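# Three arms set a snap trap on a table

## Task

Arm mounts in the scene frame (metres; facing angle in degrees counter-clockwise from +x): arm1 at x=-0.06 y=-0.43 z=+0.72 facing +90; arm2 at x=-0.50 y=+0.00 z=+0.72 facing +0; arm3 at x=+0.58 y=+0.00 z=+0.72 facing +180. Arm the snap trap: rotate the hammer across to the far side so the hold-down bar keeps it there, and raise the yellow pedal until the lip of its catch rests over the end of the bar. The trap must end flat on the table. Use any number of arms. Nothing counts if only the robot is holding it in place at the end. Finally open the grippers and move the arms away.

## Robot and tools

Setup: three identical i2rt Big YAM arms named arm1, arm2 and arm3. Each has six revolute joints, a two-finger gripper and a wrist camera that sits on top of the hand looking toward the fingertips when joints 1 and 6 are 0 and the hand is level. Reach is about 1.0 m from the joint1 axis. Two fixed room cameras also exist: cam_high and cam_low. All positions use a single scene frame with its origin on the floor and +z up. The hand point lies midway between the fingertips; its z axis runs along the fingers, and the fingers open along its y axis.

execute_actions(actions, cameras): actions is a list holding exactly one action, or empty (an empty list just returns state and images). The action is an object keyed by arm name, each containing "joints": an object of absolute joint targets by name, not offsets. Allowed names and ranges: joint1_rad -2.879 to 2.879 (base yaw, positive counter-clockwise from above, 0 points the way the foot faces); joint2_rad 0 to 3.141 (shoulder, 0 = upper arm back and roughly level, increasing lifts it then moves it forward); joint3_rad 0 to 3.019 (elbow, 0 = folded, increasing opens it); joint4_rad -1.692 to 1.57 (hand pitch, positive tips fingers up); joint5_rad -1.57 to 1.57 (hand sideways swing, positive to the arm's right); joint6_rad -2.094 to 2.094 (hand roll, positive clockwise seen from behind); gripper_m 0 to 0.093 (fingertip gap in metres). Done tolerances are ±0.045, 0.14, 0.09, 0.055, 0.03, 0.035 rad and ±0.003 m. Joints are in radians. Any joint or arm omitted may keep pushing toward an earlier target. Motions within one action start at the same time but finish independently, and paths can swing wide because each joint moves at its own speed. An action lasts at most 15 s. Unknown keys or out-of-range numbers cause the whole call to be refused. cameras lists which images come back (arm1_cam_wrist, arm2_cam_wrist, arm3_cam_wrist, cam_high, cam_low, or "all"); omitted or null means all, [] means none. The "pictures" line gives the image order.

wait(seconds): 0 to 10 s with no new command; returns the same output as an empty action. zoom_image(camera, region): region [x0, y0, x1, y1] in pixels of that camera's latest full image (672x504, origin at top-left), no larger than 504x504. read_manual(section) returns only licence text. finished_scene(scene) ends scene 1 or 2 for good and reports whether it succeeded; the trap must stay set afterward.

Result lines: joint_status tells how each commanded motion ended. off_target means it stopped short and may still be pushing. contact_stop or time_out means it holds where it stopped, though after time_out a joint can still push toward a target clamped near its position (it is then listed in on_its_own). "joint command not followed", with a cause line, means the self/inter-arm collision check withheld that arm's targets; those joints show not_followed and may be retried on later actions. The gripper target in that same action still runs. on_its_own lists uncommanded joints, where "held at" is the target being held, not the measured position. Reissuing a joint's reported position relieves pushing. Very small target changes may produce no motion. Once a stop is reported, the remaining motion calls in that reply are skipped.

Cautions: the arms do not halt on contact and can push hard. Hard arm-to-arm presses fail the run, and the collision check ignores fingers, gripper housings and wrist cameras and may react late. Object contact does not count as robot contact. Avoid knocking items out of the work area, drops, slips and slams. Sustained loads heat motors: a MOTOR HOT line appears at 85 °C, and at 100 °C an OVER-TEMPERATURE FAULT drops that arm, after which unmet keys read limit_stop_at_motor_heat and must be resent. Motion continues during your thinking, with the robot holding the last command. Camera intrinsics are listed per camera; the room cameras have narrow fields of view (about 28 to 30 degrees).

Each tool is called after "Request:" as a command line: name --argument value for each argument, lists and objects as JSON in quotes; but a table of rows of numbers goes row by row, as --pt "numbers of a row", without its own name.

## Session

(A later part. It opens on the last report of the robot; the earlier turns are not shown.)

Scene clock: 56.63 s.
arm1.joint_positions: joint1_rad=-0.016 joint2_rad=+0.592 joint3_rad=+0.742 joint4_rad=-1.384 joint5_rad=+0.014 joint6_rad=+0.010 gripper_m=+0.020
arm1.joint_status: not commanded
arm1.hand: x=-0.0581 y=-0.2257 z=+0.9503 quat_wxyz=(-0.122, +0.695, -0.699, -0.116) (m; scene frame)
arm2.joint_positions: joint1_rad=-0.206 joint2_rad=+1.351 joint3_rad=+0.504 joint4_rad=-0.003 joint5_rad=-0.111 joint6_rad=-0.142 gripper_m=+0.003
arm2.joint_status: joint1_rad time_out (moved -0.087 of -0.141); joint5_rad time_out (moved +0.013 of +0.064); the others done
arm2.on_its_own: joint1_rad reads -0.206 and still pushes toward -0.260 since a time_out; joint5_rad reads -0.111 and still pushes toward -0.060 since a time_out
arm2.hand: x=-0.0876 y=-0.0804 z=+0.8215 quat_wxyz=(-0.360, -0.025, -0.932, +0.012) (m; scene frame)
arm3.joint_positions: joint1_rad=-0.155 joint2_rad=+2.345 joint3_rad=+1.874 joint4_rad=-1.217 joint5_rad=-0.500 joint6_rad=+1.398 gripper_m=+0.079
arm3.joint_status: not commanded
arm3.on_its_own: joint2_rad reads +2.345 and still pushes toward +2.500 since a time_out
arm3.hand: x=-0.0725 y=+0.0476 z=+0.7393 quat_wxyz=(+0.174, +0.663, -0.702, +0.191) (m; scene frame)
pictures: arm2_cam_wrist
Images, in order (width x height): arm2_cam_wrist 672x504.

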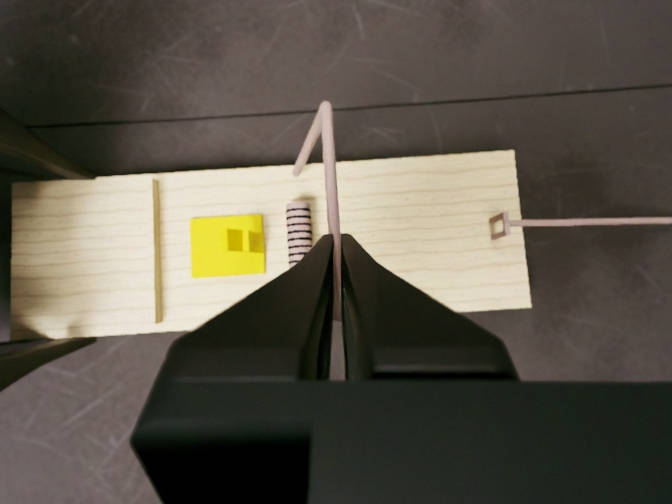

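Past the top.

Request:
execute_actions --actions '[{"arm2":{"joints":{"joint1_rad":-0.34,"joint2_rad":1.48,"joint3_rad":0.54,"joint4_rad":0.03,"joint5_rad":-0.12,"joint6_rad":-0.22}}}]' --cameras '["arm2_cam_wrist"]'

Request:
execute_actions --actions '[{"arm2":{"joints":{"joint1_rad":-0.39,"joint2_rad":1.6,"joint3_rad":0.54,"joint4_rad":0.08,"joint5_rad":-0.19,"joint6_rad":-0.27}}}]' --cameras '["arm2_cam_wrist"]'

Scene clock: 58.83 s.
arm1.joint_positions: joint1_rad=-0.016 joint2_rad=+0.592 joint3_rad=+0.742 joint4_rad=-1.384 joint5_rad=+0.014 joint6_rad=+0.010 gripper_m=+0.020
arm1.joint_status: not commanded
arm1.hand: x=-0.0581 y=-0.2257 z=+0.9503 quat_wxyz=(-0.122, +0.695, -0.699, -0.116) (m; scene frame)
arm2.joint_positions: joint1_rad=-0.305 joint2_rad=+1.440 joint3_rad=+0.526 joint4_rad=+0.028 joint5_rad=-0.158 joint6_rad=-0.216 gripper_m=+0.003
arm2.joint_status: joint5_rad time_out (moved -0.046 of -0.009); the others done
arm2.on_its_own: joint5_rad reads -0.158 and still pushes toward -0.120 since a time_out
arm2.hand: x=-0.0877 y=-0.1154 z=+0.8004 quat_wxyz=(-0.348, -0.030, -0.937, +0.017) (m; scene frame)
arm3.joint_positions: joint1_rad=-0.155 joint2_rad=+2.345 joint3_rad=+1.874 joint4_rad=-1.217 joint5_rad=-0.500 joint6_rad=+1.398 gripper_m=+0.079
arm3.joint_status: not commanded
arm3.on_its_own: joint2_rad reads +2.345 and still pushes toward +2.500 since a time_out
arm3.hand: x=-0.0725 y=+0.0476 z=+0.7393 quat_wxyz=(+0.174, +0.663, -0.702, +0.191) (m; scene frame)
pictures: arm2_cam_wrist
Images, in order (width x height): arm2_cam_wrist 672x504.

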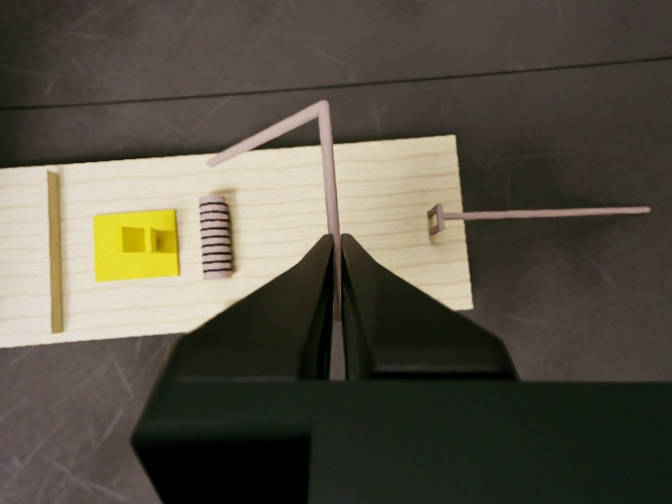

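not run: a stop came earlier in this reply.

Request:
execute_actions --actions '[{"arm2":{"joints":{"joint1_rad":-0.39,"joint2_rad":1.66,"joint3_rad":0.54,"joint4_rad":0.13,"joint5_rad":-0.2,"joint6_rad":-0.28}}}]' --cameras '["arm2_cam_wrist","cam_high"]'

Scene clock: 59.83 s.
arm1.joint_positions: joint1_rad=-0.016 joint2_rad=+0.592 joint3_rad=+0.742 joint4_rad=-1.384 joint5_rad=+0.014 joint6_rad=+0.010 gripper_m=+0.020
arm1.joint_status: not commanded
arm1.hand: x=-0.0581 y=-0.2257 z=+0.9503 quat_wxyz=(-0.122, +0.695, -0.699, -0.116) (m; scene frame)
arm2.joint_positions: joint1_rad=-0.373 joint2_rad=+1.610 joint3_rad=+0.539 joint4_rad=+0.139 joint5_rad=-0.223 joint6_rad=-0.269 gripper_m=+0.002
arm2.joint_status: all done
arm2.hand: x=-0.0877 y=-0.1347 z=+0.7536 quat_wxyz=(-0.335, -0.029, -0.942, +0.001) (m; scene frame)
arm3.joint_positions: joint1_rad=-0.155 joint2_rad=+2.345 joint3_rad=+1.874 joint4_rad=-1.217 joint5_rad=-0.500 joint6_rad=+1.398 gripper_m=+0.079
arm3.joint_status: not commanded
arm3.on_its_own: joint2_rad reads +2.345 and still pushes toward +2.500 since a time_out
arm3.hand: x=-0.0725 y=+0.0476 z=+0.7393 quat_wxyz=(+0.174, +0.663, -0.702, +0.191) (m; scene frame)
pictures: arm2_cam_wrist, cam_high
Images, in order (width x height): arm2_cam_wrist 672x504, cam_high 672x504.

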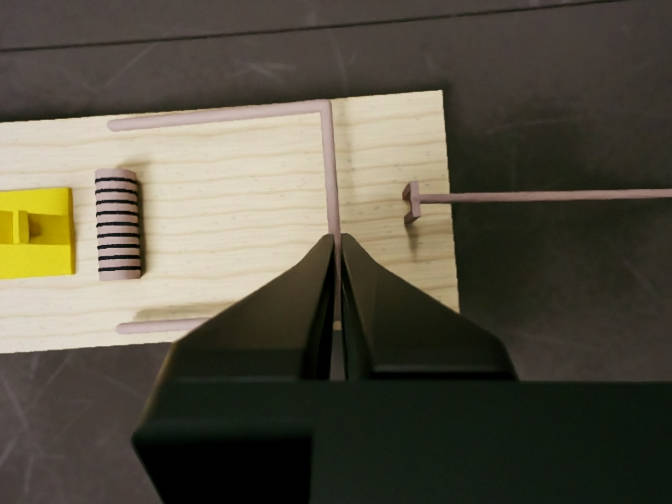

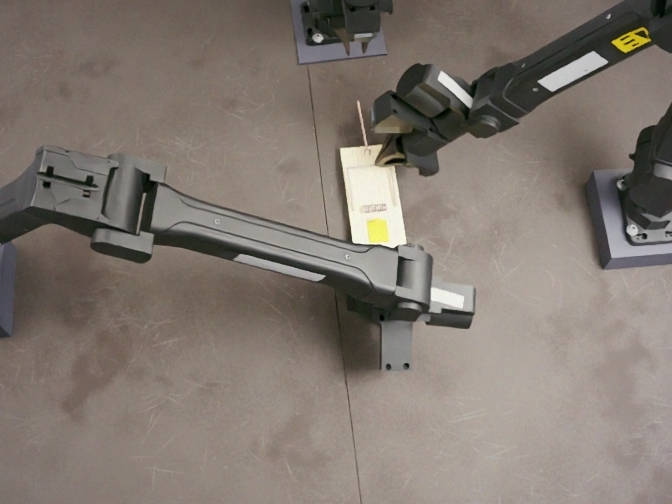

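Request:
execute_actions --actions '[{"arm2":{"joints":{"joint1_rad":-0.4,"joint2_rad":1.69,"joint3_rad":0.44,"joint4_rad":0.41,"joint5_rad":-0.23,"joint6_rad":-0.24}}}]' --cameras '["arm2_cam_wrist"]'

Request:
execute_actions --actions '[{"arm2":{"joints":{"joint1_rad":-0.41,"joint2_rad":1.78,"joint3_rad":0.36,"joint4_rad":0.75,"joint5_rad":-0.26,"joint6_rad":-0.2}}}]' --cameras '["arm2_cam_wrist","cam_high"]'

Scene clock: 61.43 s.
arm1.joint_positions: joint1_rad=-0.016 joint2_rad=+0.592 joint3_rad=+0.742 joint4_rad=-1.384 joint5_rad=+0.014 joint6_rad=+0.010 gripper_m=+0.020
arm1.joint_status: not commanded
arm1.hand: x=-0.0581 y=-0.2257 z=+0.9503 quat_wxyz=(-0.122, +0.695, -0.699, -0.116) (m; scene frame)
arm2.joint_positions: joint1_rad=-0.383 joint2_rad=+1.636 joint3_rad=+0.450 joint4_rad=+0.417 joint5_rad=-0.250 joint6_rad=-0.266 gripper_m=+0.002
arm2.joint_status: all done
arm2.hand: x=-0.0888 y=-0.1342 z=+0.7590 quat_wxyz=(-0.408, -0.020, -0.913, +0.018) (m; scene frame)
arm3.joint_positions: joint1_rad=-0.155 joint2_rad=+2.345 joint3_rad=+1.874 joint4_rad=-1.217 joint5_rad=-0.500 joint6_rad=+1.398 gripper_m=+0.079
arm3.joint_status: not commanded
arm3.on_its_own: joint2_rad reads +2.345 and still pushes toward +2.500 since a time_out
arm3.hand: x=-0.0725 y=+0.0476 z=+0.7393 quat_wxyz=(+0.174, +0.663, -0.702, +0.191) (m; scene frame)
pictures: arm2_cam_wrist
Images, in order (width x height): arm2_cam_wrist 672x504.

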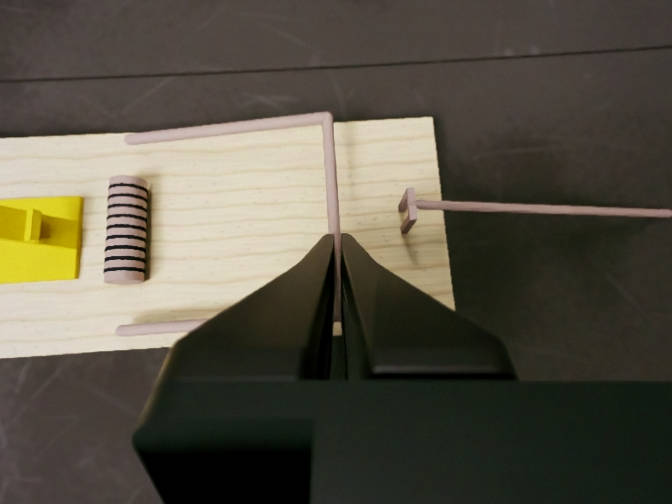

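Scene clock: 62.50 s.
arm1.joint_positions: joint1_rad=-0.016 joint2_rad=+0.592 joint3_rad=+0.742 joint4_rad=-1.384 joint5_rad=+0.014 joint6_rad=+0.010 gripper_m=+0.020
arm1.joint_status: not commanded
arm1.hand: x=-0.0581 y=-0.2257 z=+0.9503 quat_wxyz=(-0.122, +0.695, -0.699, -0.116) (m; scene frame)
arm2.joint_positions: joint1_rad=-0.394 joint2_rad=+1.727 joint3_rad=+0.370 joint4_rad=+0.768 joint5_rad=-0.280 joint6_rad=-0.229 gripper_m=+0.002
arm2.joint_status: all done
arm2.hand: x=-0.0905 y=-0.1332 z=+0.7642 quat_wxyz=(-0.486, -0.021, -0.873, +0.031) (m; scene frame)
arm3.joint_positions: joint1_rad=-0.155 joint2_rad=+2.345 joint3_rad=+1.874 joint4_rad=-1.217 joint5_rad=-0.500 joint6_rad=+1.398 gripper_m=+0.079
arm3.joint_status: not commanded
arm3.on_its_own: joint2_rad reads +2.345 and still pushes toward +2.500 since a time_out
arm3.hand: x=-0.0725 y=+0.0476 z=+0.7393 quat_wxyz=(+0.174, +0.663, -0.702, +0.191) (m; scene frame)
pictures: arm2_cam_wrist, cam_high
Images, in order (width x height): arm2_cam_wrist 672x504, cam_high 672x504.

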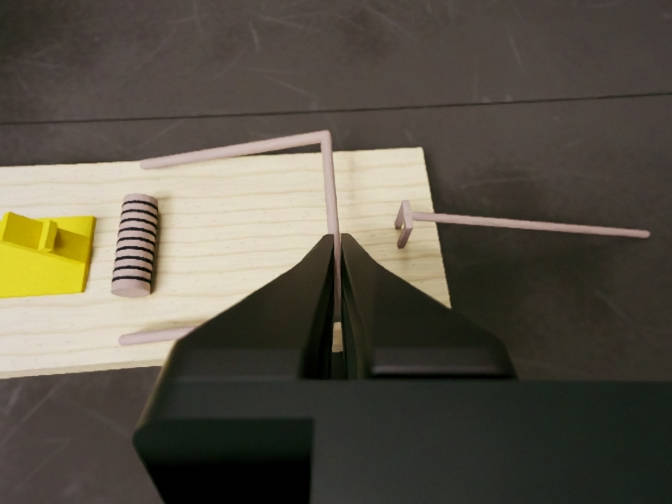

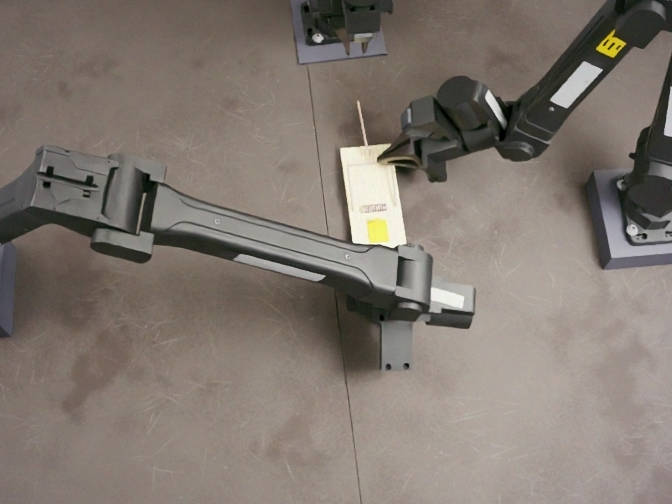

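Request:
execute_actions --actions '[{"arm3":{"joints":{"joint1_rad":-0.155,"joint2_rad":2.34,"joint3_rad":1.9,"joint5_rad":-0.5,"gripper_m":0.093}}}]' --cameras '[]'

Request:
execute_actions --actions '[{"arm3":{"joints":{"joint2_rad":1.9}},"arm1":{"joints":{"joint2_rad":0.3,"joint3_rad":0.9}}}]' --cameras '[]'

Request:
execute_actions --actions '[{"arm3":{"joints":{"joint1_rad":0.36,"joint2_rad":1.6,"joint3_rad":1.0,"joint4_rad":0.0,"joint5_rad":0,"joint6_rad":0,"gripper_m":0}}}]' --cameras '[]'

Request:
execute_actions --actions '[{"arm3":{"joints":{"joint2_rad":2.0,"joint3_rad":1.01,"joint4_rad":0.43}}}]'

Scene clock: 63.97 s.
arm1.joint_positions: joint1_rad=-0.016 joint2_rad=+0.592 joint3_rad=+0.742 joint4_rad=-1.384 joint5_rad=+0.014 joint6_rad=+0.010 gripper_m=+0.020
arm1.joint_status: not commanded
arm1.hand: x=-0.0581 y=-0.2257 z=+0.9503 quat_wxyz=(-0.122, +0.695, -0.699, -0.116) (m; scene frame)
arm2.joint_positions: joint1_rad=-0.394 joint2_rad=+1.727 joint3_rad=+0.370 joint4_rad=+0.771 joint5_rad=-0.280 joint6_rad=-0.229 gripper_m=+0.002
arm2.joint_status: not commanded
arm2.hand: x=-0.0901 y=-0.1334 z=+0.7648 quat_wxyz=(-0.487, -0.021, -0.872, +0.031) (m; scene frame)
arm3.joint_positions: joint1_rad=-0.155 joint2_rad=+2.343 joint3_rad=+1.877 joint4_rad=-1.218 joint5_rad=-0.513 joint6_rad=+1.384 gripper_m=+0.093
arm3.joint_status: all done
arm3.hand: x=-0.0742 y=+0.0463 z=+0.7424 quat_wxyz=(+0.182, +0.667, -0.697, +0.192) (m; scene frame)
pictures: none
No camera images: the call's "cameras" was empty. Leave "cameras" out to get every camera's image.

Scene clock: 65.57 s.
arm1.joint_positions: joint1_rad=-0.016 joint2_rad=+0.290 joint3_rad=+0.866 joint4_rad=-1.385 joint5_rad=+0.014 joint6_rad=+0.010 gripper_m=+0.020
arm1.joint_status: all done
arm1.hand: x=-0.0575 y=-0.2616 z=+1.0610 quat_wxyz=(-0.264, +0.654, -0.659, -0.262) (m; scene frame)
arm2.joint_positions: joint1_rad=-0.394 joint2_rad=+1.727 joint3_rad=+0.370 joint4_rad=+0.771 joint5_rad=-0.280 joint6_rad=-0.229 gripper_m=+0.002
arm2.joint_status: not commanded
arm2.hand: x=-0.0901 y=-0.1334 z=+0.7648 quat_wxyz=(-0.487, -0.021, -0.872, +0.031) (m; scene frame)
arm3.joint_positions: joint1_rad=-0.155 joint2_rad=+1.889 joint3_rad=+1.886 joint4_rad=-1.216 joint5_rad=-0.502 joint6_rad=+1.384 gripper_m=+0.093
arm3.joint_status: all done
arm3.hand: x=-0.0882 y=+0.0537 z=+1.0389 quat_wxyz=(+0.300, +0.699, -0.649, +0.001) (m; scene frame)
pictures: none
No camera images: the call's "cameras" was empty. Leave "cameras" out to get every camera's image.

Scene clock: 67.63 s.
arm1.joint_positions: joint1_rad=-0.016 joint2_rad=+0.290 joint3_rad=+0.866 joint4_rad=-1.385 joint5_rad=+0.014 joint6_rad=+0.010 gripper_m=+0.020
arm1.joint_status: not commanded
arm1.hand: x=-0.0575 y=-0.2616 z=+1.0610 quat_wxyz=(-0.264, +0.654, -0.659, -0.262) (m; scene frame)
arm2.joint_positions: joint1_rad=-0.394 joint2_rad=+1.727 joint3_rad=+0.370 joint4_rad=+0.771 joint5_rad=-0.280 joint6_rad=-0.229 gripper_m=+0.002
arm2.joint_status: not commanded
arm2.hand: x=-0.0901 y=-0.1334 z=+0.7648 quat_wxyz=(-0.487, -0.021, -0.872, +0.031) (m; scene frame)
arm3.joint_positions: joint1_rad=+0.360 joint2_rad=+1.596 joint3_rad=+1.002 joint4_rad=-0.018 joint5_rad=-0.003 joint6_rad=+0.009 gripper_m=+0.001
arm3.joint_status: all done
arm3.hand: x=-0.0074 y=-0.1899 z=+0.9369 quat_wxyz=(+0.081, +0.877, +0.134, -0.454) (m; scene frame)
pictures: none
No camera images: the call's "cameras" was empty. Leave "cameras" out to get every camera's image.

Scene clock: 68.90 s.
arm1.joint_positions: joint1_rad=-0.016 joint2_rad=+0.290 joint3_rad=+0.866 joint4_rad=-1.385 joint5_rad=+0.014 joint6_rad=+0.010 gripper_m=+0.020
arm1.joint_status: not commanded
arm1.hand: x=-0.0575 y=-0.2616 z=+1.0610 quat_wxyz=(-0.264, +0.654, -0.659, -0.262) (m; scene frame)
arm2.joint_positions: joint1_rad=-0.394 joint2_rad=+1.727 joint3_rad=+0.370 joint4_rad=+0.771 joint5_rad=-0.280 joint6_rad=-0.229 gripper_m=+0.002
arm2.joint_status: not commanded
arm2.hand: x=-0.0901 y=-0.1334 z=+0.7648 quat_wxyz=(-0.487, -0.021, -0.872, +0.031) (m; scene frame)
arm3.joint_positions: joint1_rad=+0.360 joint2_rad=+2.016 joint3_rad=+1.002 joint4_rad=+0.413 joint5_rad=-0.003 joint6_rad=+0.008 gripper_m=+0.001
arm3.joint_status: all done
arm3.hand: x=-0.0388 y=-0.2022 z=+0.7642 quat_wxyz=(+0.081, +0.875, +0.133, -0.459) (m; scene frame)
pictures: arm1_cam_wrist, arm2_cam_wrist, arm3_cam_wrist, cam_high, cam_low
Images, in order (width x height): arm1_cam_wrist 672x504, arm2_cam_wrist 672x504, arm3_cam_wrist 672x504, cam_high 672x504, cam_low 672x504.

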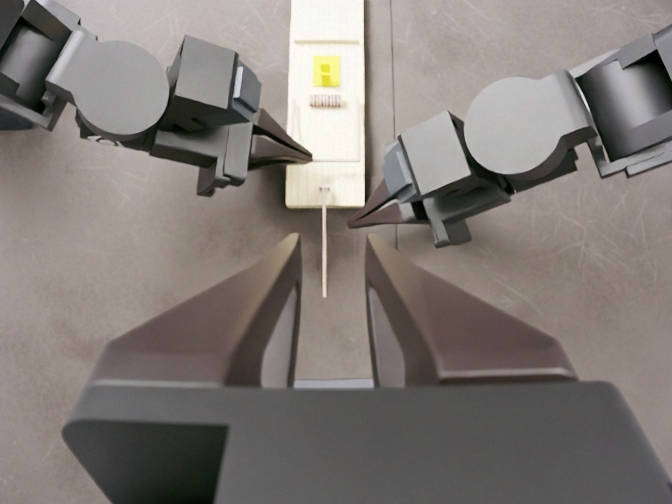

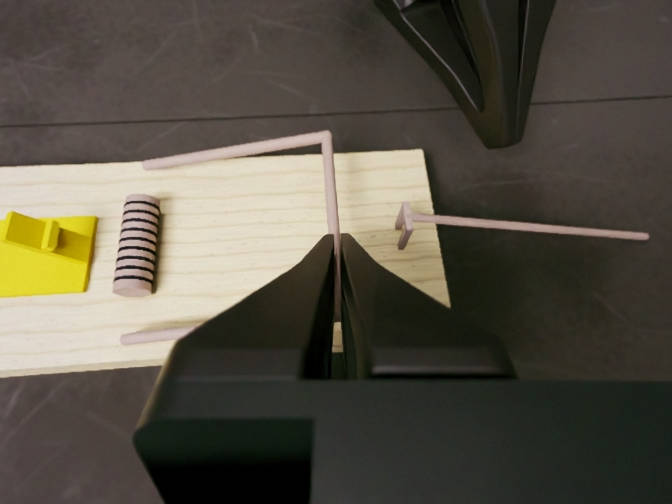

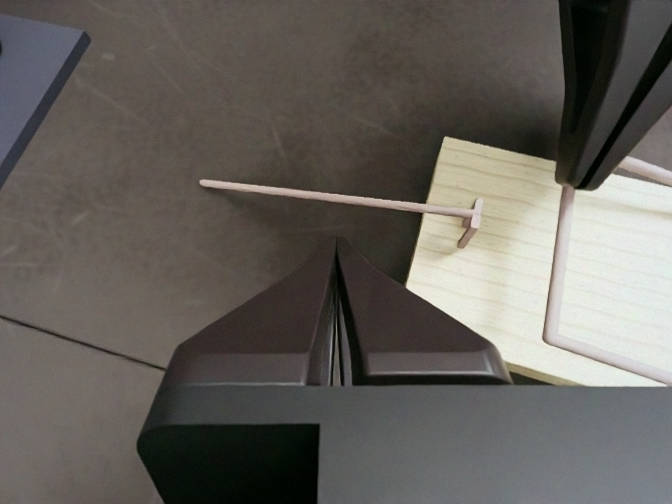

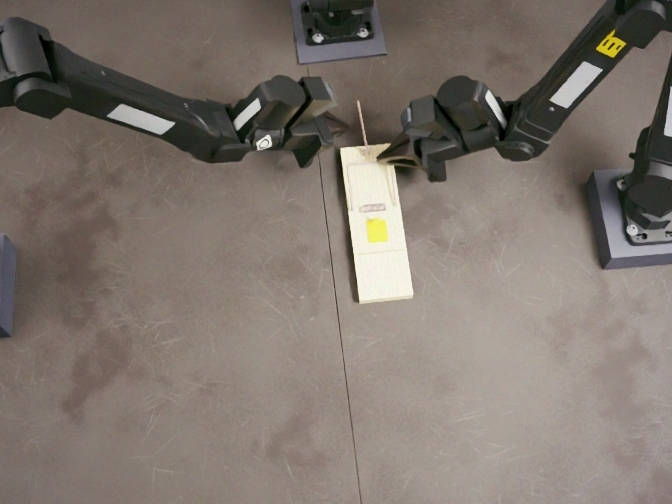

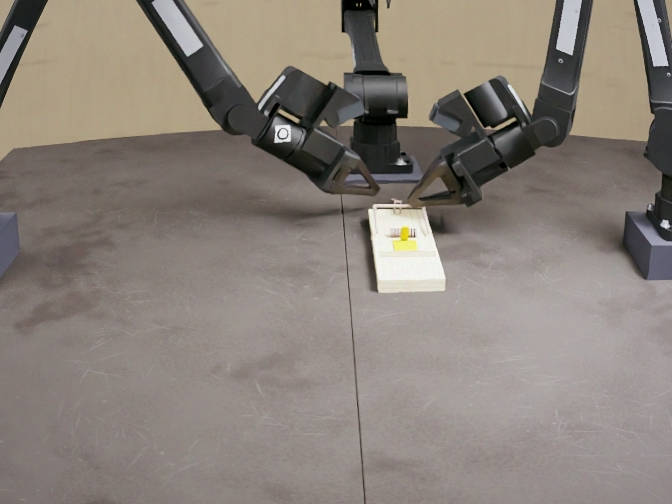

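Request:
execute_actions --actions '[{"arm3":{"joints":{"joint1_rad":0.4,"joint2_rad":2.06}}}]' --cameras '[]'

Request:
execute_actions --actions '[{"arm3":{"joints":{"joint2_rad":2.115,"joint3_rad":1.15,"joint4_rad":0.38}}}]' --cameras '["arm3_cam_wrist","arm2_cam_wrist","cam_low"]'

Scene clock: 70.00 s.
arm1.joint_positions: joint1_rad=-0.016 joint2_rad=+0.290 joint3_rad=+0.866 joint4_rad=-1.385 joint5_rad=+0.014 joint6_rad=+0.010 gripper_m=+0.020
arm1.joint_status: not commanded
arm1.hand: x=-0.0575 y=-0.2616 z=+1.0610 quat_wxyz=(-0.264, +0.654, -0.659, -0.262) (m; scene frame)
arm2.joint_positions: joint1_rad=-0.394 joint2_rad=+1.727 joint3_rad=+0.370 joint4_rad=+0.771 joint5_rad=-0.280 joint6_rad=-0.229 gripper_m=+0.002
arm2.joint_status: not commanded
arm2.hand: x=-0.0901 y=-0.1334 z=+0.7648 quat_wxyz=(-0.487, -0.021, -0.872, +0.031) (m; scene frame)
arm3.joint_positions: joint1_rad=+0.401 joint2_rad=+2.036 joint3_rad=+1.002 joint4_rad=+0.414 joint5_rad=-0.003 joint6_rad=+0.008 gripper_m=+0.001
arm3.joint_status: all done
arm3.hand: x=-0.0271 y=-0.2266 z=+0.7523 quat_wxyz=(+0.089, +0.876, +0.152, -0.449) (m; scene frame)
pictures: none
No camera images: the call's "cameras" was empty. Leave "cameras" out to get every camera's image.

Scene clock: 70.93 s.
arm1.joint_positions: joint1_rad=-0.016 joint2_rad=+0.290 joint3_rad=+0.866 joint4_rad=-1.385 joint5_rad=+0.014 joint6_rad=+0.010 gripper_m=+0.020
arm1.joint_status: not commanded
arm1.hand: x=-0.0575 y=-0.2616 z=+1.0610 quat_wxyz=(-0.264, +0.654, -0.659, -0.262) (m; scene frame)
arm2.joint_positions: joint1_rad=-0.394 joint2_rad=+1.727 joint3_rad=+0.370 joint4_rad=+0.771 joint5_rad=-0.280 joint6_rad=-0.229 gripper_m=+0.002
arm2.joint_status: not commanded
arm2.hand: x=-0.0901 y=-0.1334 z=+0.7648 quat_wxyz=(-0.487, -0.021, -0.872, +0.031) (m; scene frame)
arm3.joint_positions: joint1_rad=+0.401 joint2_rad=+2.096 joint3_rad=+1.115 joint4_rad=+0.386 joint5_rad=-0.003 joint6_rad=+0.008 gripper_m=+0.001
arm3.joint_status: all done
arm3.hand: x=-0.0635 y=-0.2401 z=+0.7542 quat_wxyz=(+0.091, +0.870, +0.151, -0.460) (m; scene frame)
pictures: arm2_cam_wrist, arm3_cam_wrist, cam_low
Images, in order (width x height): arm2_cam_wrist 672x504, arm3_cam_wrist 672x504, cam_low 672x504.

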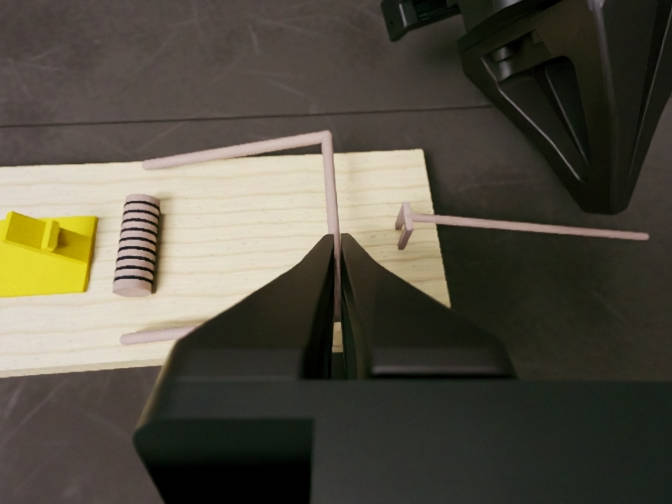

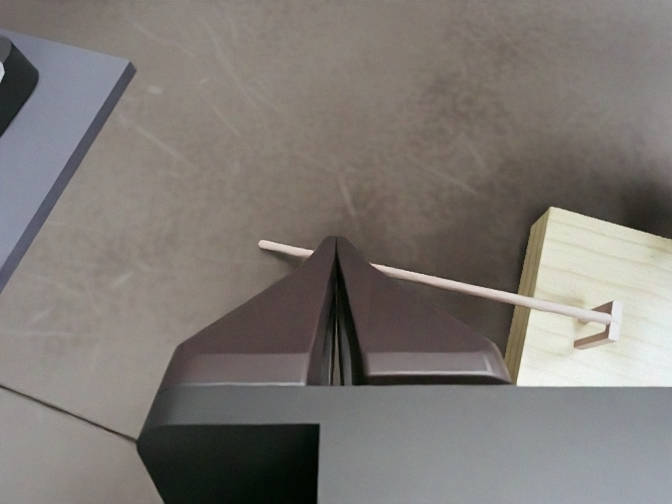

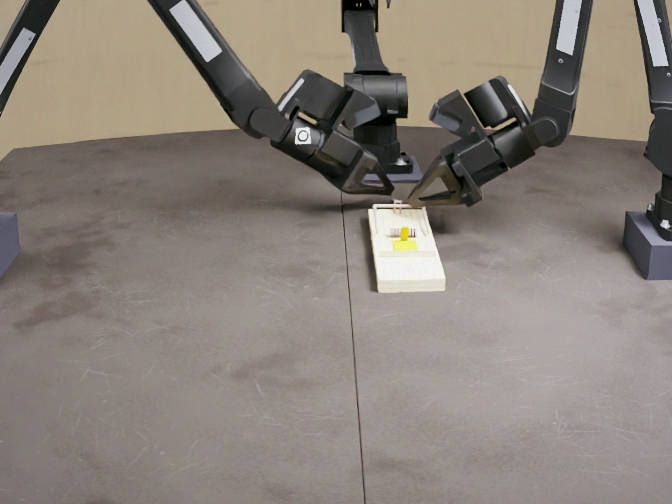

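Request:
execute_actions --actions '[{"arm3":{"joints":{"joint1_rad":0.365,"joint2_rad":2.02,"joint3_rad":0.98,"joint4_rad":0.43}}}]' --cameras '[]'

Request:
execute_actions --actions '[{"arm3":{"joints":{"joint2_rad":2.085}}}]' --cameras '[]'

Request:
execute_actions --actions '[{"arm3":{"joints":{"joint2_rad":2.155,"joint3_rad":1.15,"joint4_rad":0.4}}}]' --cameras '["arm3_cam_wrist","arm2_cam_wrist","cam_low"]'

Scene clock: 72.17 s.
arm1.joint_positions: joint1_rad=-0.016 joint2_rad=+0.290 joint3_rad=+0.866 joint4_rad=-1.385 joint5_rad=+0.014 joint6_rad=+0.010 gripper_m=+0.020
arm1.joint_status: not commanded
arm1.hand: x=-0.0575 y=-0.2616 z=+1.0610 quat_wxyz=(-0.264, +0.654, -0.659, -0.262) (m; scene frame)
arm2.joint_positions: joint1_rad=-0.394 joint2_rad=+1.727 joint3_rad=+0.370 joint4_rad=+0.771 joint5_rad=-0.280 joint6_rad=-0.229 gripper_m=+0.002
arm2.joint_status: not commanded
arm2.hand: x=-0.0901 y=-0.1334 z=+0.7648 quat_wxyz=(-0.487, -0.021, -0.872, +0.031) (m; scene frame)
arm3.joint_positions: joint1_rad=+0.365 joint2_rad=+2.046 joint3_rad=+0.983 joint4_rad=+0.413 joint5_rad=-0.003 joint6_rad=+0.008 gripper_m=+0.001
arm3.joint_status: all done
arm3.hand: x=-0.0245 y=-0.2012 z=+0.7383 quat_wxyz=(+0.079, +0.885, +0.137, -0.437) (m; scene frame)
pictures: none
No camera images: the call's "cameras" was empty. Leave "cameras" out to get every camera's image.

Scene clock: 72.87 s.
arm1.joint_positions: joint1_rad=-0.016 joint2_rad=+0.290 joint3_rad=+0.866 joint4_rad=-1.385 joint5_rad=+0.014 joint6_rad=+0.010 gripper_m=+0.020
arm1.joint_status: not commanded
arm1.hand: x=-0.0575 y=-0.2616 z=+1.0610 quat_wxyz=(-0.264, +0.654, -0.659, -0.262) (m; scene frame)
arm2.joint_positions: joint1_rad=-0.394 joint2_rad=+1.727 joint3_rad=+0.370 joint4_rad=+0.771 joint5_rad=-0.280 joint6_rad=-0.229 gripper_m=+0.002
arm2.joint_status: not commanded
arm2.hand: x=-0.0901 y=-0.1334 z=+0.7648 quat_wxyz=(-0.487, -0.021, -0.872, +0.031) (m; scene frame)
arm3.joint_positions: joint1_rad=+0.365 joint2_rad=+2.052 joint3_rad=+0.983 joint4_rad=+0.417 joint5_rad=-0.003 joint6_rad=+0.008 gripper_m=+0.001
arm3.joint_status: all done
arm3.hand: x=-0.0240 y=-0.2010 z=+0.7352 quat_wxyz=(+0.079, +0.886, +0.138, -0.436) (m; scene frame)
pictures: none
No camera images: the call's "cameras" was empty. Leave "cameras" out to get every camera's image.

Scene clock: 73.63 s.
arm1.joint_positions: joint1_rad=-0.016 joint2_rad=+0.290 joint3_rad=+0.866 joint4_rad=-1.385 joint5_rad=+0.014 joint6_rad=+0.010 gripper_m=+0.020
arm1.joint_status: not commanded
arm1.hand: x=-0.0575 y=-0.2616 z=+1.0610 quat_wxyz=(-0.264, +0.654, -0.659, -0.262) (m; scene frame)
arm2.joint_positions: joint1_rad=-0.394 joint2_rad=+1.727 joint3_rad=+0.370 joint4_rad=+0.771 joint5_rad=-0.280 joint6_rad=-0.229 gripper_m=+0.002
arm2.joint_status: not commanded
arm2.hand: x=-0.0901 y=-0.1334 z=+0.7648 quat_wxyz=(-0.487, -0.021, -0.872, +0.031) (m; scene frame)
arm3.joint_positions: joint1_rad=+0.365 joint2_rad=+2.128 joint3_rad=+1.112 joint4_rad=+0.410 joint5_rad=-0.003 joint6_rad=+0.008 gripper_m=+0.001
arm3.joint_status: all done
arm3.hand: x=-0.0683 y=-0.2157 z=+0.7362 quat_wxyz=(+0.082, +0.875, +0.136, -0.457) (m; scene frame)
pictures: arm2_cam_wrist, arm3_cam_wrist, cam_low
Images, in order (width x height): arm2_cam_wrist 672x504, arm3_cam_wrist 672x504, cam_low 672x504.

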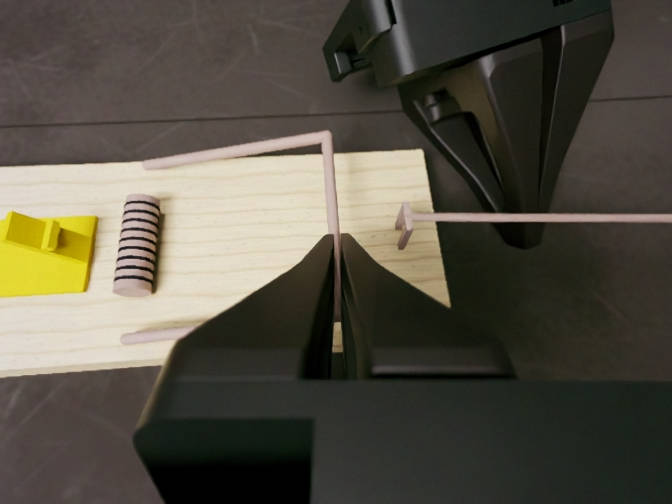

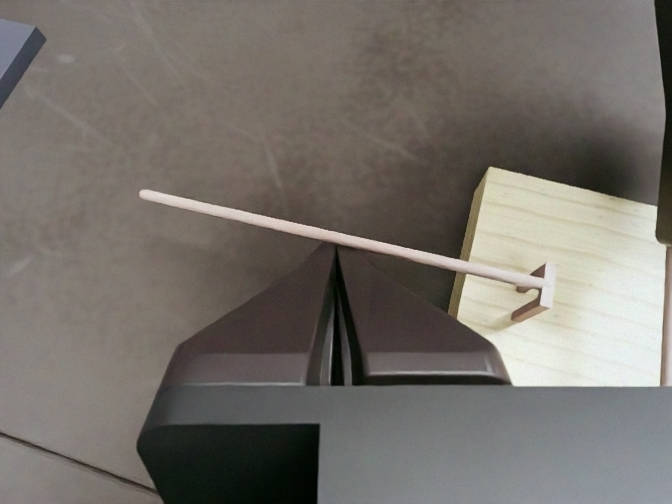

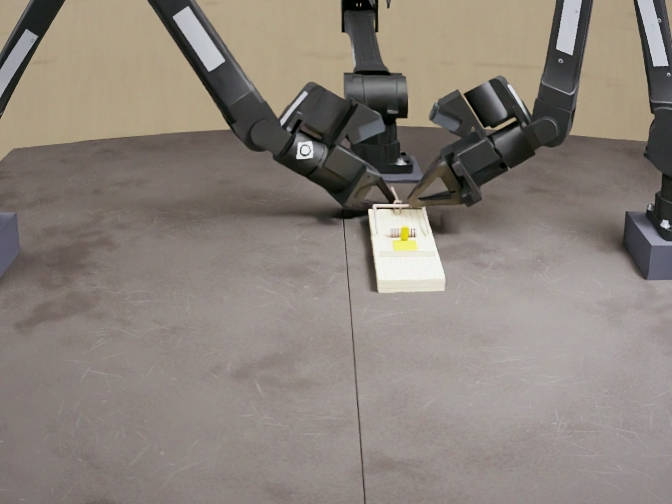

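Request:
execute_actions --actions '[{"arm3":{"joints":{"joint2_rad":2.02,"joint3_rad":1.16,"joint4_rad":0.33}}}]' --cameras '["arm3_cam_wrist","cam_low"]'

Request:
execute_actions --actions '[{"arm3":{"joints":{"joint1_rad":0.29,"joint3_rad":1.12}}}]' --cameras '["arm3_cam_wrist","arm2_cam_wrist","cam_low"]'

Scene clock: 74.90 s.
arm1.joint_positions: joint1_rad=-0.016 joint2_rad=+0.290 joint3_rad=+0.866 joint4_rad=-1.385 joint5_rad=+0.014 joint6_rad=+0.010 gripper_m=+0.020
arm1.joint_status: not commanded
arm1.hand: x=-0.0575 y=-0.2616 z=+1.0610 quat_wxyz=(-0.264, +0.654, -0.659, -0.262) (m; scene frame)
arm2.joint_positions: joint1_rad=-0.394 joint2_rad=+1.727 joint3_rad=+0.370 joint4_rad=+0.771 joint5_rad=-0.280 joint6_rad=-0.229 gripper_m=+0.002
arm2.joint_status: not commanded
arm2.hand: x=-0.0901 y=-0.1334 z=+0.7648 quat_wxyz=(-0.487, -0.021, -0.872, +0.031) (m; scene frame)
arm3.joint_positions: joint1_rad=+0.365 joint2_rad=+2.037 joint3_rad=+1.122 joint4_rad=+0.335 joint5_rad=-0.003 joint6_rad=+0.008 gripper_m=+0.001
arm3.joint_status: all done
arm3.hand: x=-0.0765 y=-0.2178 z=+0.7860 quat_wxyz=(+0.084, +0.869, +0.135, -0.468) (m; scene frame)
pictures: arm3_cam_wrist, cam_low
Images, in order (width x height): arm3_cam_wrist 672x504, cam_low 672x504.

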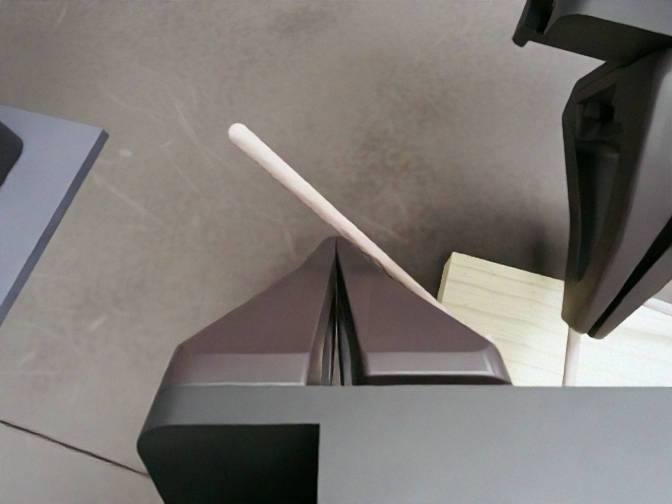

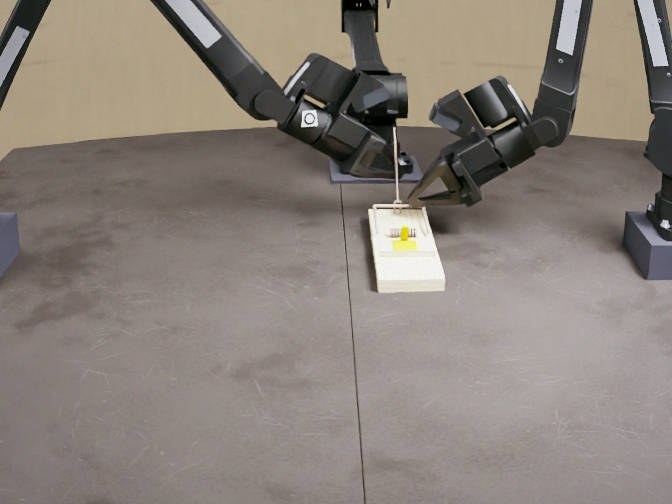

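Scene clock: 75.83 s.
arm1.joint_positions: joint1_rad=-0.016 joint2_rad=+0.290 joint3_rad=+0.866 joint4_rad=-1.385 joint5_rad=+0.014 joint6_rad=+0.010 gripper_m=+0.020
arm1.joint_status: not commanded
arm1.hand: x=-0.0575 y=-0.2616 z=+1.0610 quat_wxyz=(-0.264, +0.654, -0.659, -0.262) (m; scene frame)
arm2.joint_positions: joint1_rad=-0.394 joint2_rad=+1.727 joint3_rad=+0.370 joint4_rad=+0.772 joint5_rad=-0.280 joint6_rad=-0.229 gripper_m=+0.002
arm2.joint_status: not commanded
arm2.hand: x=-0.0900 y=-0.1334 z=+0.7651 quat_wxyz=(-0.488, -0.021, -0.872, +0.031) (m; scene frame)
arm3.joint_positions: joint1_rad=+0.283 joint2_rad=+2.037 joint3_rad=+1.122 joint4_rad=+0.335 joint5_rad=-0.002 joint6_rad=+0.007 gripper_m=+0.001
arm3.joint_status: all done
arm3.hand: x=-0.0922 y=-0.1632 z=+0.7853 quat_wxyz=(+0.064, +0.874, +0.099, -0.471) (m; scene frame)
pictures: arm2_cam_wrist, arm3_cam_wrist, cam_low
Images, in order (width x height): arm2_cam_wrist 672x504, arm3_cam_wrist 672x504, cam_low 672x504.

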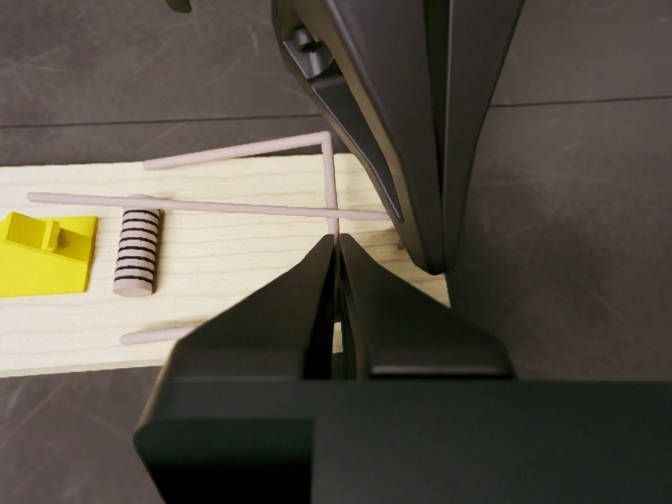

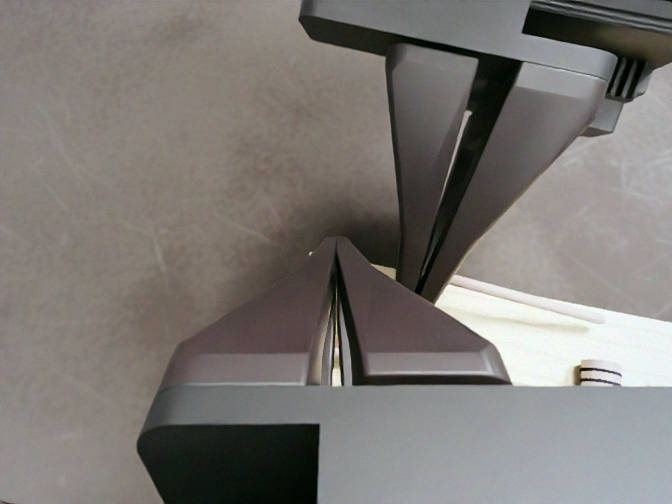

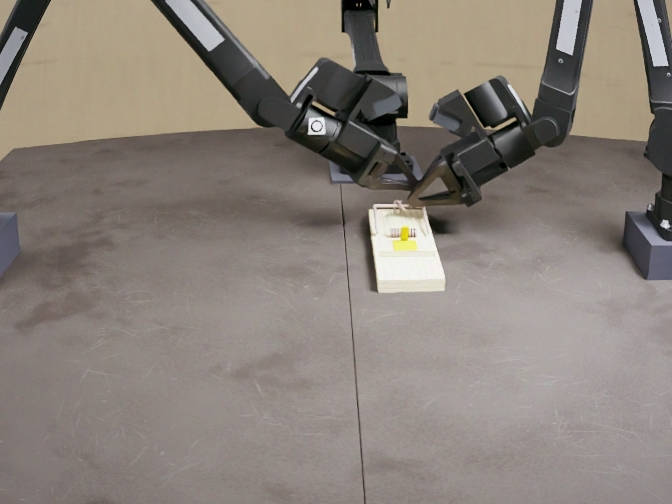

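Request:
execute_actions --actions '[{"arm3":{"joints":{"joint2_rad":1.85,"joint3_rad":0.9,"joint4_rad":0.4}}}]' --cameras '[]'

Request:
execute_actions --actions '[{"arm3":{"joints":{"joint1_rad":0.04}},"arm2":{"joints":{"joint1_rad":-0.4,"joint2_rad":1.69,"joint3_rad":0.44,"joint4_rad":0.41,"joint5_rad":-0.24,"joint6_rad":-0.25}}}]' --cameras '[]'

Request:
execute_actions --actions '[{"arm2":{"joints":{"joint1_rad":-0.39,"joint2_rad":1.67,"joint3_rad":0.53,"joint4_rad":0.12,"joint5_rad":-0.21,"joint6_rad":-0.28}}}]'

Request:
zoom_image --camera "cam_low" --region '[350, 180, 470, 270]'

Scene clock: 77.23 s.
arm1.joint_positions: joint1_rad=-0.016 joint2_rad=+0.290 joint3_rad=+0.866 joint4_rad=-1.385 joint5_rad=+0.014 joint6_rad=+0.010 gripper_m=+0.020
arm1.joint_status: not commanded
arm1.hand: x=-0.0575 y=-0.2616 z=+1.0610 quat_wxyz=(-0.264, +0.654, -0.659, -0.262) (m; scene frame)
arm2.joint_positions: joint1_rad=-0.394 joint2_rad=+1.727 joint3_rad=+0.370 joint4_rad=+0.772 joint5_rad=-0.280 joint6_rad=-0.229 gripper_m=+0.002
arm2.joint_status: not commanded
arm2.hand: x=-0.0900 y=-0.1334 z=+0.7651 quat_wxyz=(-0.488, -0.021, -0.872, +0.031) (m; scene frame)
arm3.joint_positions: joint1_rad=+0.283 joint2_rad=+1.861 joint3_rad=+0.910 joint4_rad=+0.384 joint5_rad=-0.002 joint6_rad=+0.007 gripper_m=+0.001
arm3.joint_status: all done
arm3.hand: x=-0.0270 y=-0.1470 z=+0.8149 quat_wxyz=(+0.065, +0.871, +0.099, -0.476) (m; scene frame)
pictures: none
No camera images: the call's "cameras" was empty. Leave "cameras" out to get every camera's image.

Scene clock: 79.53 s.
arm1.joint_positions: joint1_rad=-0.016 joint2_rad=+0.290 joint3_rad=+0.866 joint4_rad=-1.385 joint5_rad=+0.014 joint6_rad=+0.010 gripper_m=+0.020
arm1.joint_status: not commanded
arm1.hand: x=-0.0575 y=-0.2616 z=+1.0610 quat_wxyz=(-0.264, +0.654, -0.659, -0.262) (m; scene frame)
arm2.joint_positions: joint1_rad=-0.394 joint2_rad=+1.631 joint3_rad=+0.481 joint4_rad=+0.485 joint5_rad=-0.250 joint6_rad=-0.242 gripper_m=+0.002
arm2.joint_status: joint4_rad time_out (moved -0.287 of -0.362); the others done
arm2.on_its_own: joint4_rad reads +0.485 and still pushes toward +0.410 since a time_out
arm2.hand: x=-0.0653 y=-0.1502 z=+0.7842 quat_wxyz=(-0.452, -0.028, -0.891, +0.034) (m; scene frame)
arm3.joint_positions: joint1_rad=+0.038 joint2_rad=+1.861 joint3_rad=+0.910 joint4_rad=+0.384 joint5_rad=+0.001 joint6_rad=+0.006 gripper_m=+0.001
arm3.joint_status: all done
arm3.hand: x=-0.0446 y=+0.0050 z=+0.8132 quat_wxyz=(+0.004, +0.878, -0.008, -0.479) (m; scene frame)
pictures: none
No camera images: the call's "cameras" was empty. Leave "cameras" out to get every camera's image.

not run: a stop came earlier in this reply.

Region (350, 180, 470, 270) of cam_low's 672x504 image, scaled by 4.200, with more detail than that image has; it fills the top 378 rows of this view, and the rest is white.

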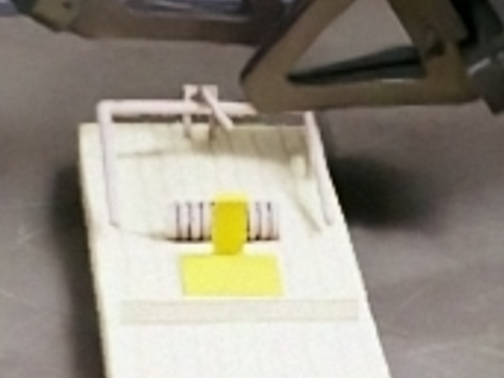

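Request:
execute_actions --actions '[{"arm2":{"joints":{"joint2_rad":1.72,"joint3_rad":0.4,"joint4_rad":0.36}}}]' --cameras '["arm2_cam_wrist","cam_high","cam_low"]'

Scene clock: 81.53 s.
arm1.joint_positions: joint1_rad=-0.016 joint2_rad=+0.290 joint3_rad=+0.866 joint4_rad=-1.385 joint5_rad=+0.014 joint6_rad=+0.010 gripper_m=+0.020
arm1.joint_status: not commanded
arm1.hand: x=-0.0575 y=-0.2616 z=+1.0610 quat_wxyz=(-0.264, +0.654, -0.659, -0.262) (m; scene frame)
arm2.joint_positions: joint1_rad=-0.395 joint2_rad=+1.631 joint3_rad=+0.483 joint4_rad=+0.469 joint5_rad=-0.247 joint6_rad=-0.244 gripper_m=+0.002
arm2.joint_status: joint4_rad time_out (moved -0.016 of -0.125); the others done
arm2.on_its_own: joint4_rad reads +0.469 and still pushes toward +0.360 since a time_out
arm2.hand: x=-0.0670 y=-0.1502 z=+0.7814 quat_wxyz=(-0.445, -0.029, -0.894, +0.033) (m; scene frame)
arm3.joint_positions: joint1_rad=+0.038 joint2_rad=+1.861 joint3_rad=+0.910 joint4_rad=+0.384 joint5_rad=+0.001 joint6_rad=+0.006 gripper_m=+0.001
arm3.joint_status: not commanded
arm3.hand: x=-0.0446 y=+0.0050 z=+0.8132 quat_wxyz=(+0.004, +0.878, -0.008, -0.479) (m; scene frame)
pictures: arm2_cam_wrist, cam_high, cam_low
Images, in order (width x height): arm2_cam_wrist 672x504, cam_high 672x504, cam_low 672x504.

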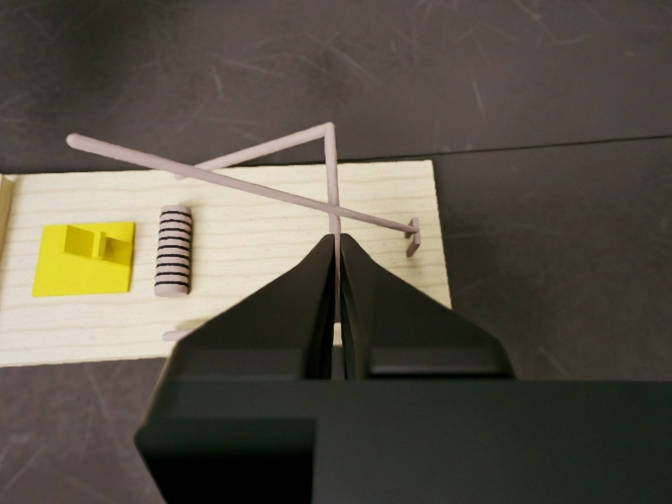

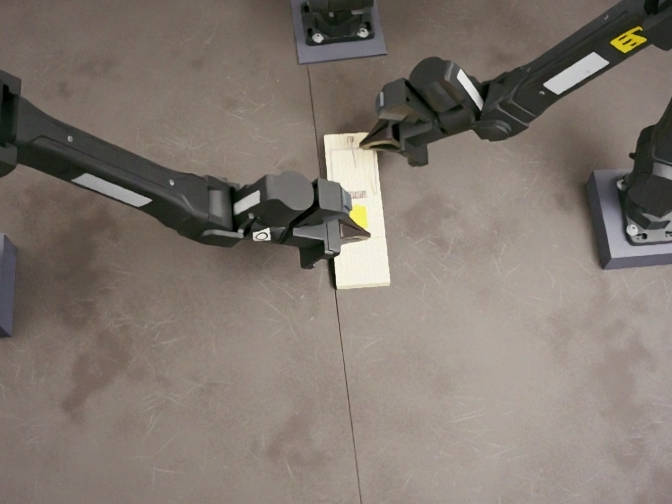

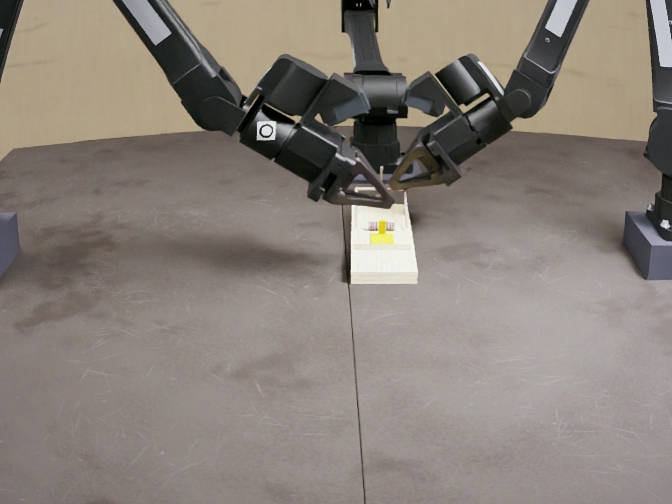

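Request:
execute_actions --actions '[{"arm3":{"joints":{"joint1_rad":-0.03,"joint2_rad":2.05,"joint4_rad":0.4}}}]' --cameras '[]'

Request:
execute_actions --actions '[{"arm2":{"joints":{"joint1_rad":-0.45,"joint2_rad":1.79,"joint3_rad":0.46,"joint4_rad":0.3}}}]' --cameras '["arm2_cam_wrist","arm3_cam_wrist","cam_low"]'

Scene clock: 82.60 s.
arm1.joint_positions: joint1_rad=-0.016 joint2_rad=+0.290 joint3_rad=+0.866 joint4_rad=-1.385 joint5_rad=+0.014 joint6_rad=+0.010 gripper_m=+0.020
arm1.joint_status: not commanded
arm1.hand: x=-0.0575 y=-0.2616 z=+1.0610 quat_wxyz=(-0.264, +0.654, -0.659, -0.262) (m; scene frame)
arm2.joint_positions: joint1_rad=-0.395 joint2_rad=+1.631 joint3_rad=+0.483 joint4_rad=+0.469 joint5_rad=-0.247 joint6_rad=-0.244 gripper_m=+0.002
arm2.joint_status: not commanded
arm2.on_its_own: joint4_rad reads +0.469 and still pushes toward +0.360 since a time_out
arm2.hand: x=-0.0671 y=-0.1501 z=+0.7813 quat_wxyz=(-0.445, -0.029, -0.894, +0.033) (m; scene frame)
arm3.joint_positions: joint1_rad=-0.035 joint2_rad=+1.984 joint3_rad=+0.912 joint4_rad=+0.422 joint5_rad=-0.002 joint6_rad=+0.007 gripper_m=+0.001
arm3.joint_status: all done
arm3.hand: x=-0.0326 y=+0.0482 z=+0.7480 quat_wxyz=(-0.010, +0.896, -0.040, -0.442) (m; scene frame)
pictures: none
No camera images: the call's "cameras" was empty. Leave "cameras" out to get every camera's image.

Scene clock: 84.60 s.
arm1.joint_positions: joint1_rad=-0.016 joint2_rad=+0.290 joint3_rad=+0.866 joint4_rad=-1.385 joint5_rad=+0.014 joint6_rad=+0.010 gripper_m=+0.020
arm1.joint_status: not commanded
arm1.hand: x=-0.0575 y=-0.2616 z=+1.0610 quat_wxyz=(-0.264, +0.654, -0.659, -0.262) (m; scene frame)
arm2.joint_positions: joint1_rad=-0.420 joint2_rad=+1.718 joint3_rad=+0.533 joint4_rad=+0.394 joint5_rad=-0.264 joint6_rad=-0.244 gripper_m=+0.002
arm2.joint_status: joint4_rad time_out (moved -0.075 of -0.169); the others done
arm2.on_its_own: joint4_rad reads +0.394 and still pushes toward +0.300 since a time_out
arm2.hand: x=-0.0690 y=-0.1586 z=+0.7471 quat_wxyz=(-0.400, -0.046, -0.915, +0.011) (m; scene frame)
arm3.joint_positions: joint1_rad=-0.035 joint2_rad=+1.984 joint3_rad=+0.912 joint4_rad=+0.422 joint5_rad=-0.002 joint6_rad=+0.007 gripper_m=+0.001
arm3.joint_status: not commanded
arm3.hand: x=-0.0326 y=+0.0482 z=+0.7480 quat_wxyz=(-0.010, +0.896, -0.040, -0.442) (m; scene frame)
pictures: arm2_cam_wrist, arm3_cam_wrist, cam_low
Images, in order (width x height): arm2_cam_wrist 672x504, arm3_cam_wrist 672x504, cam_low 672x504.

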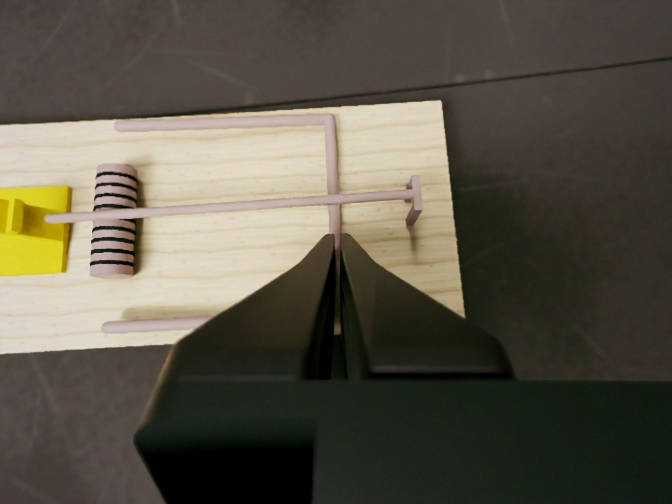

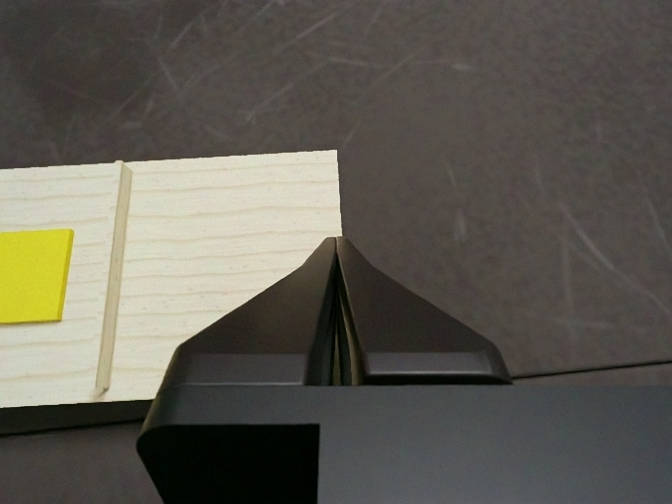

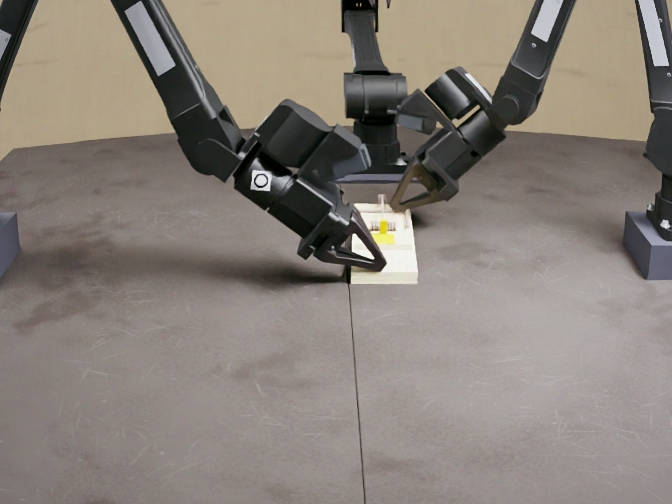

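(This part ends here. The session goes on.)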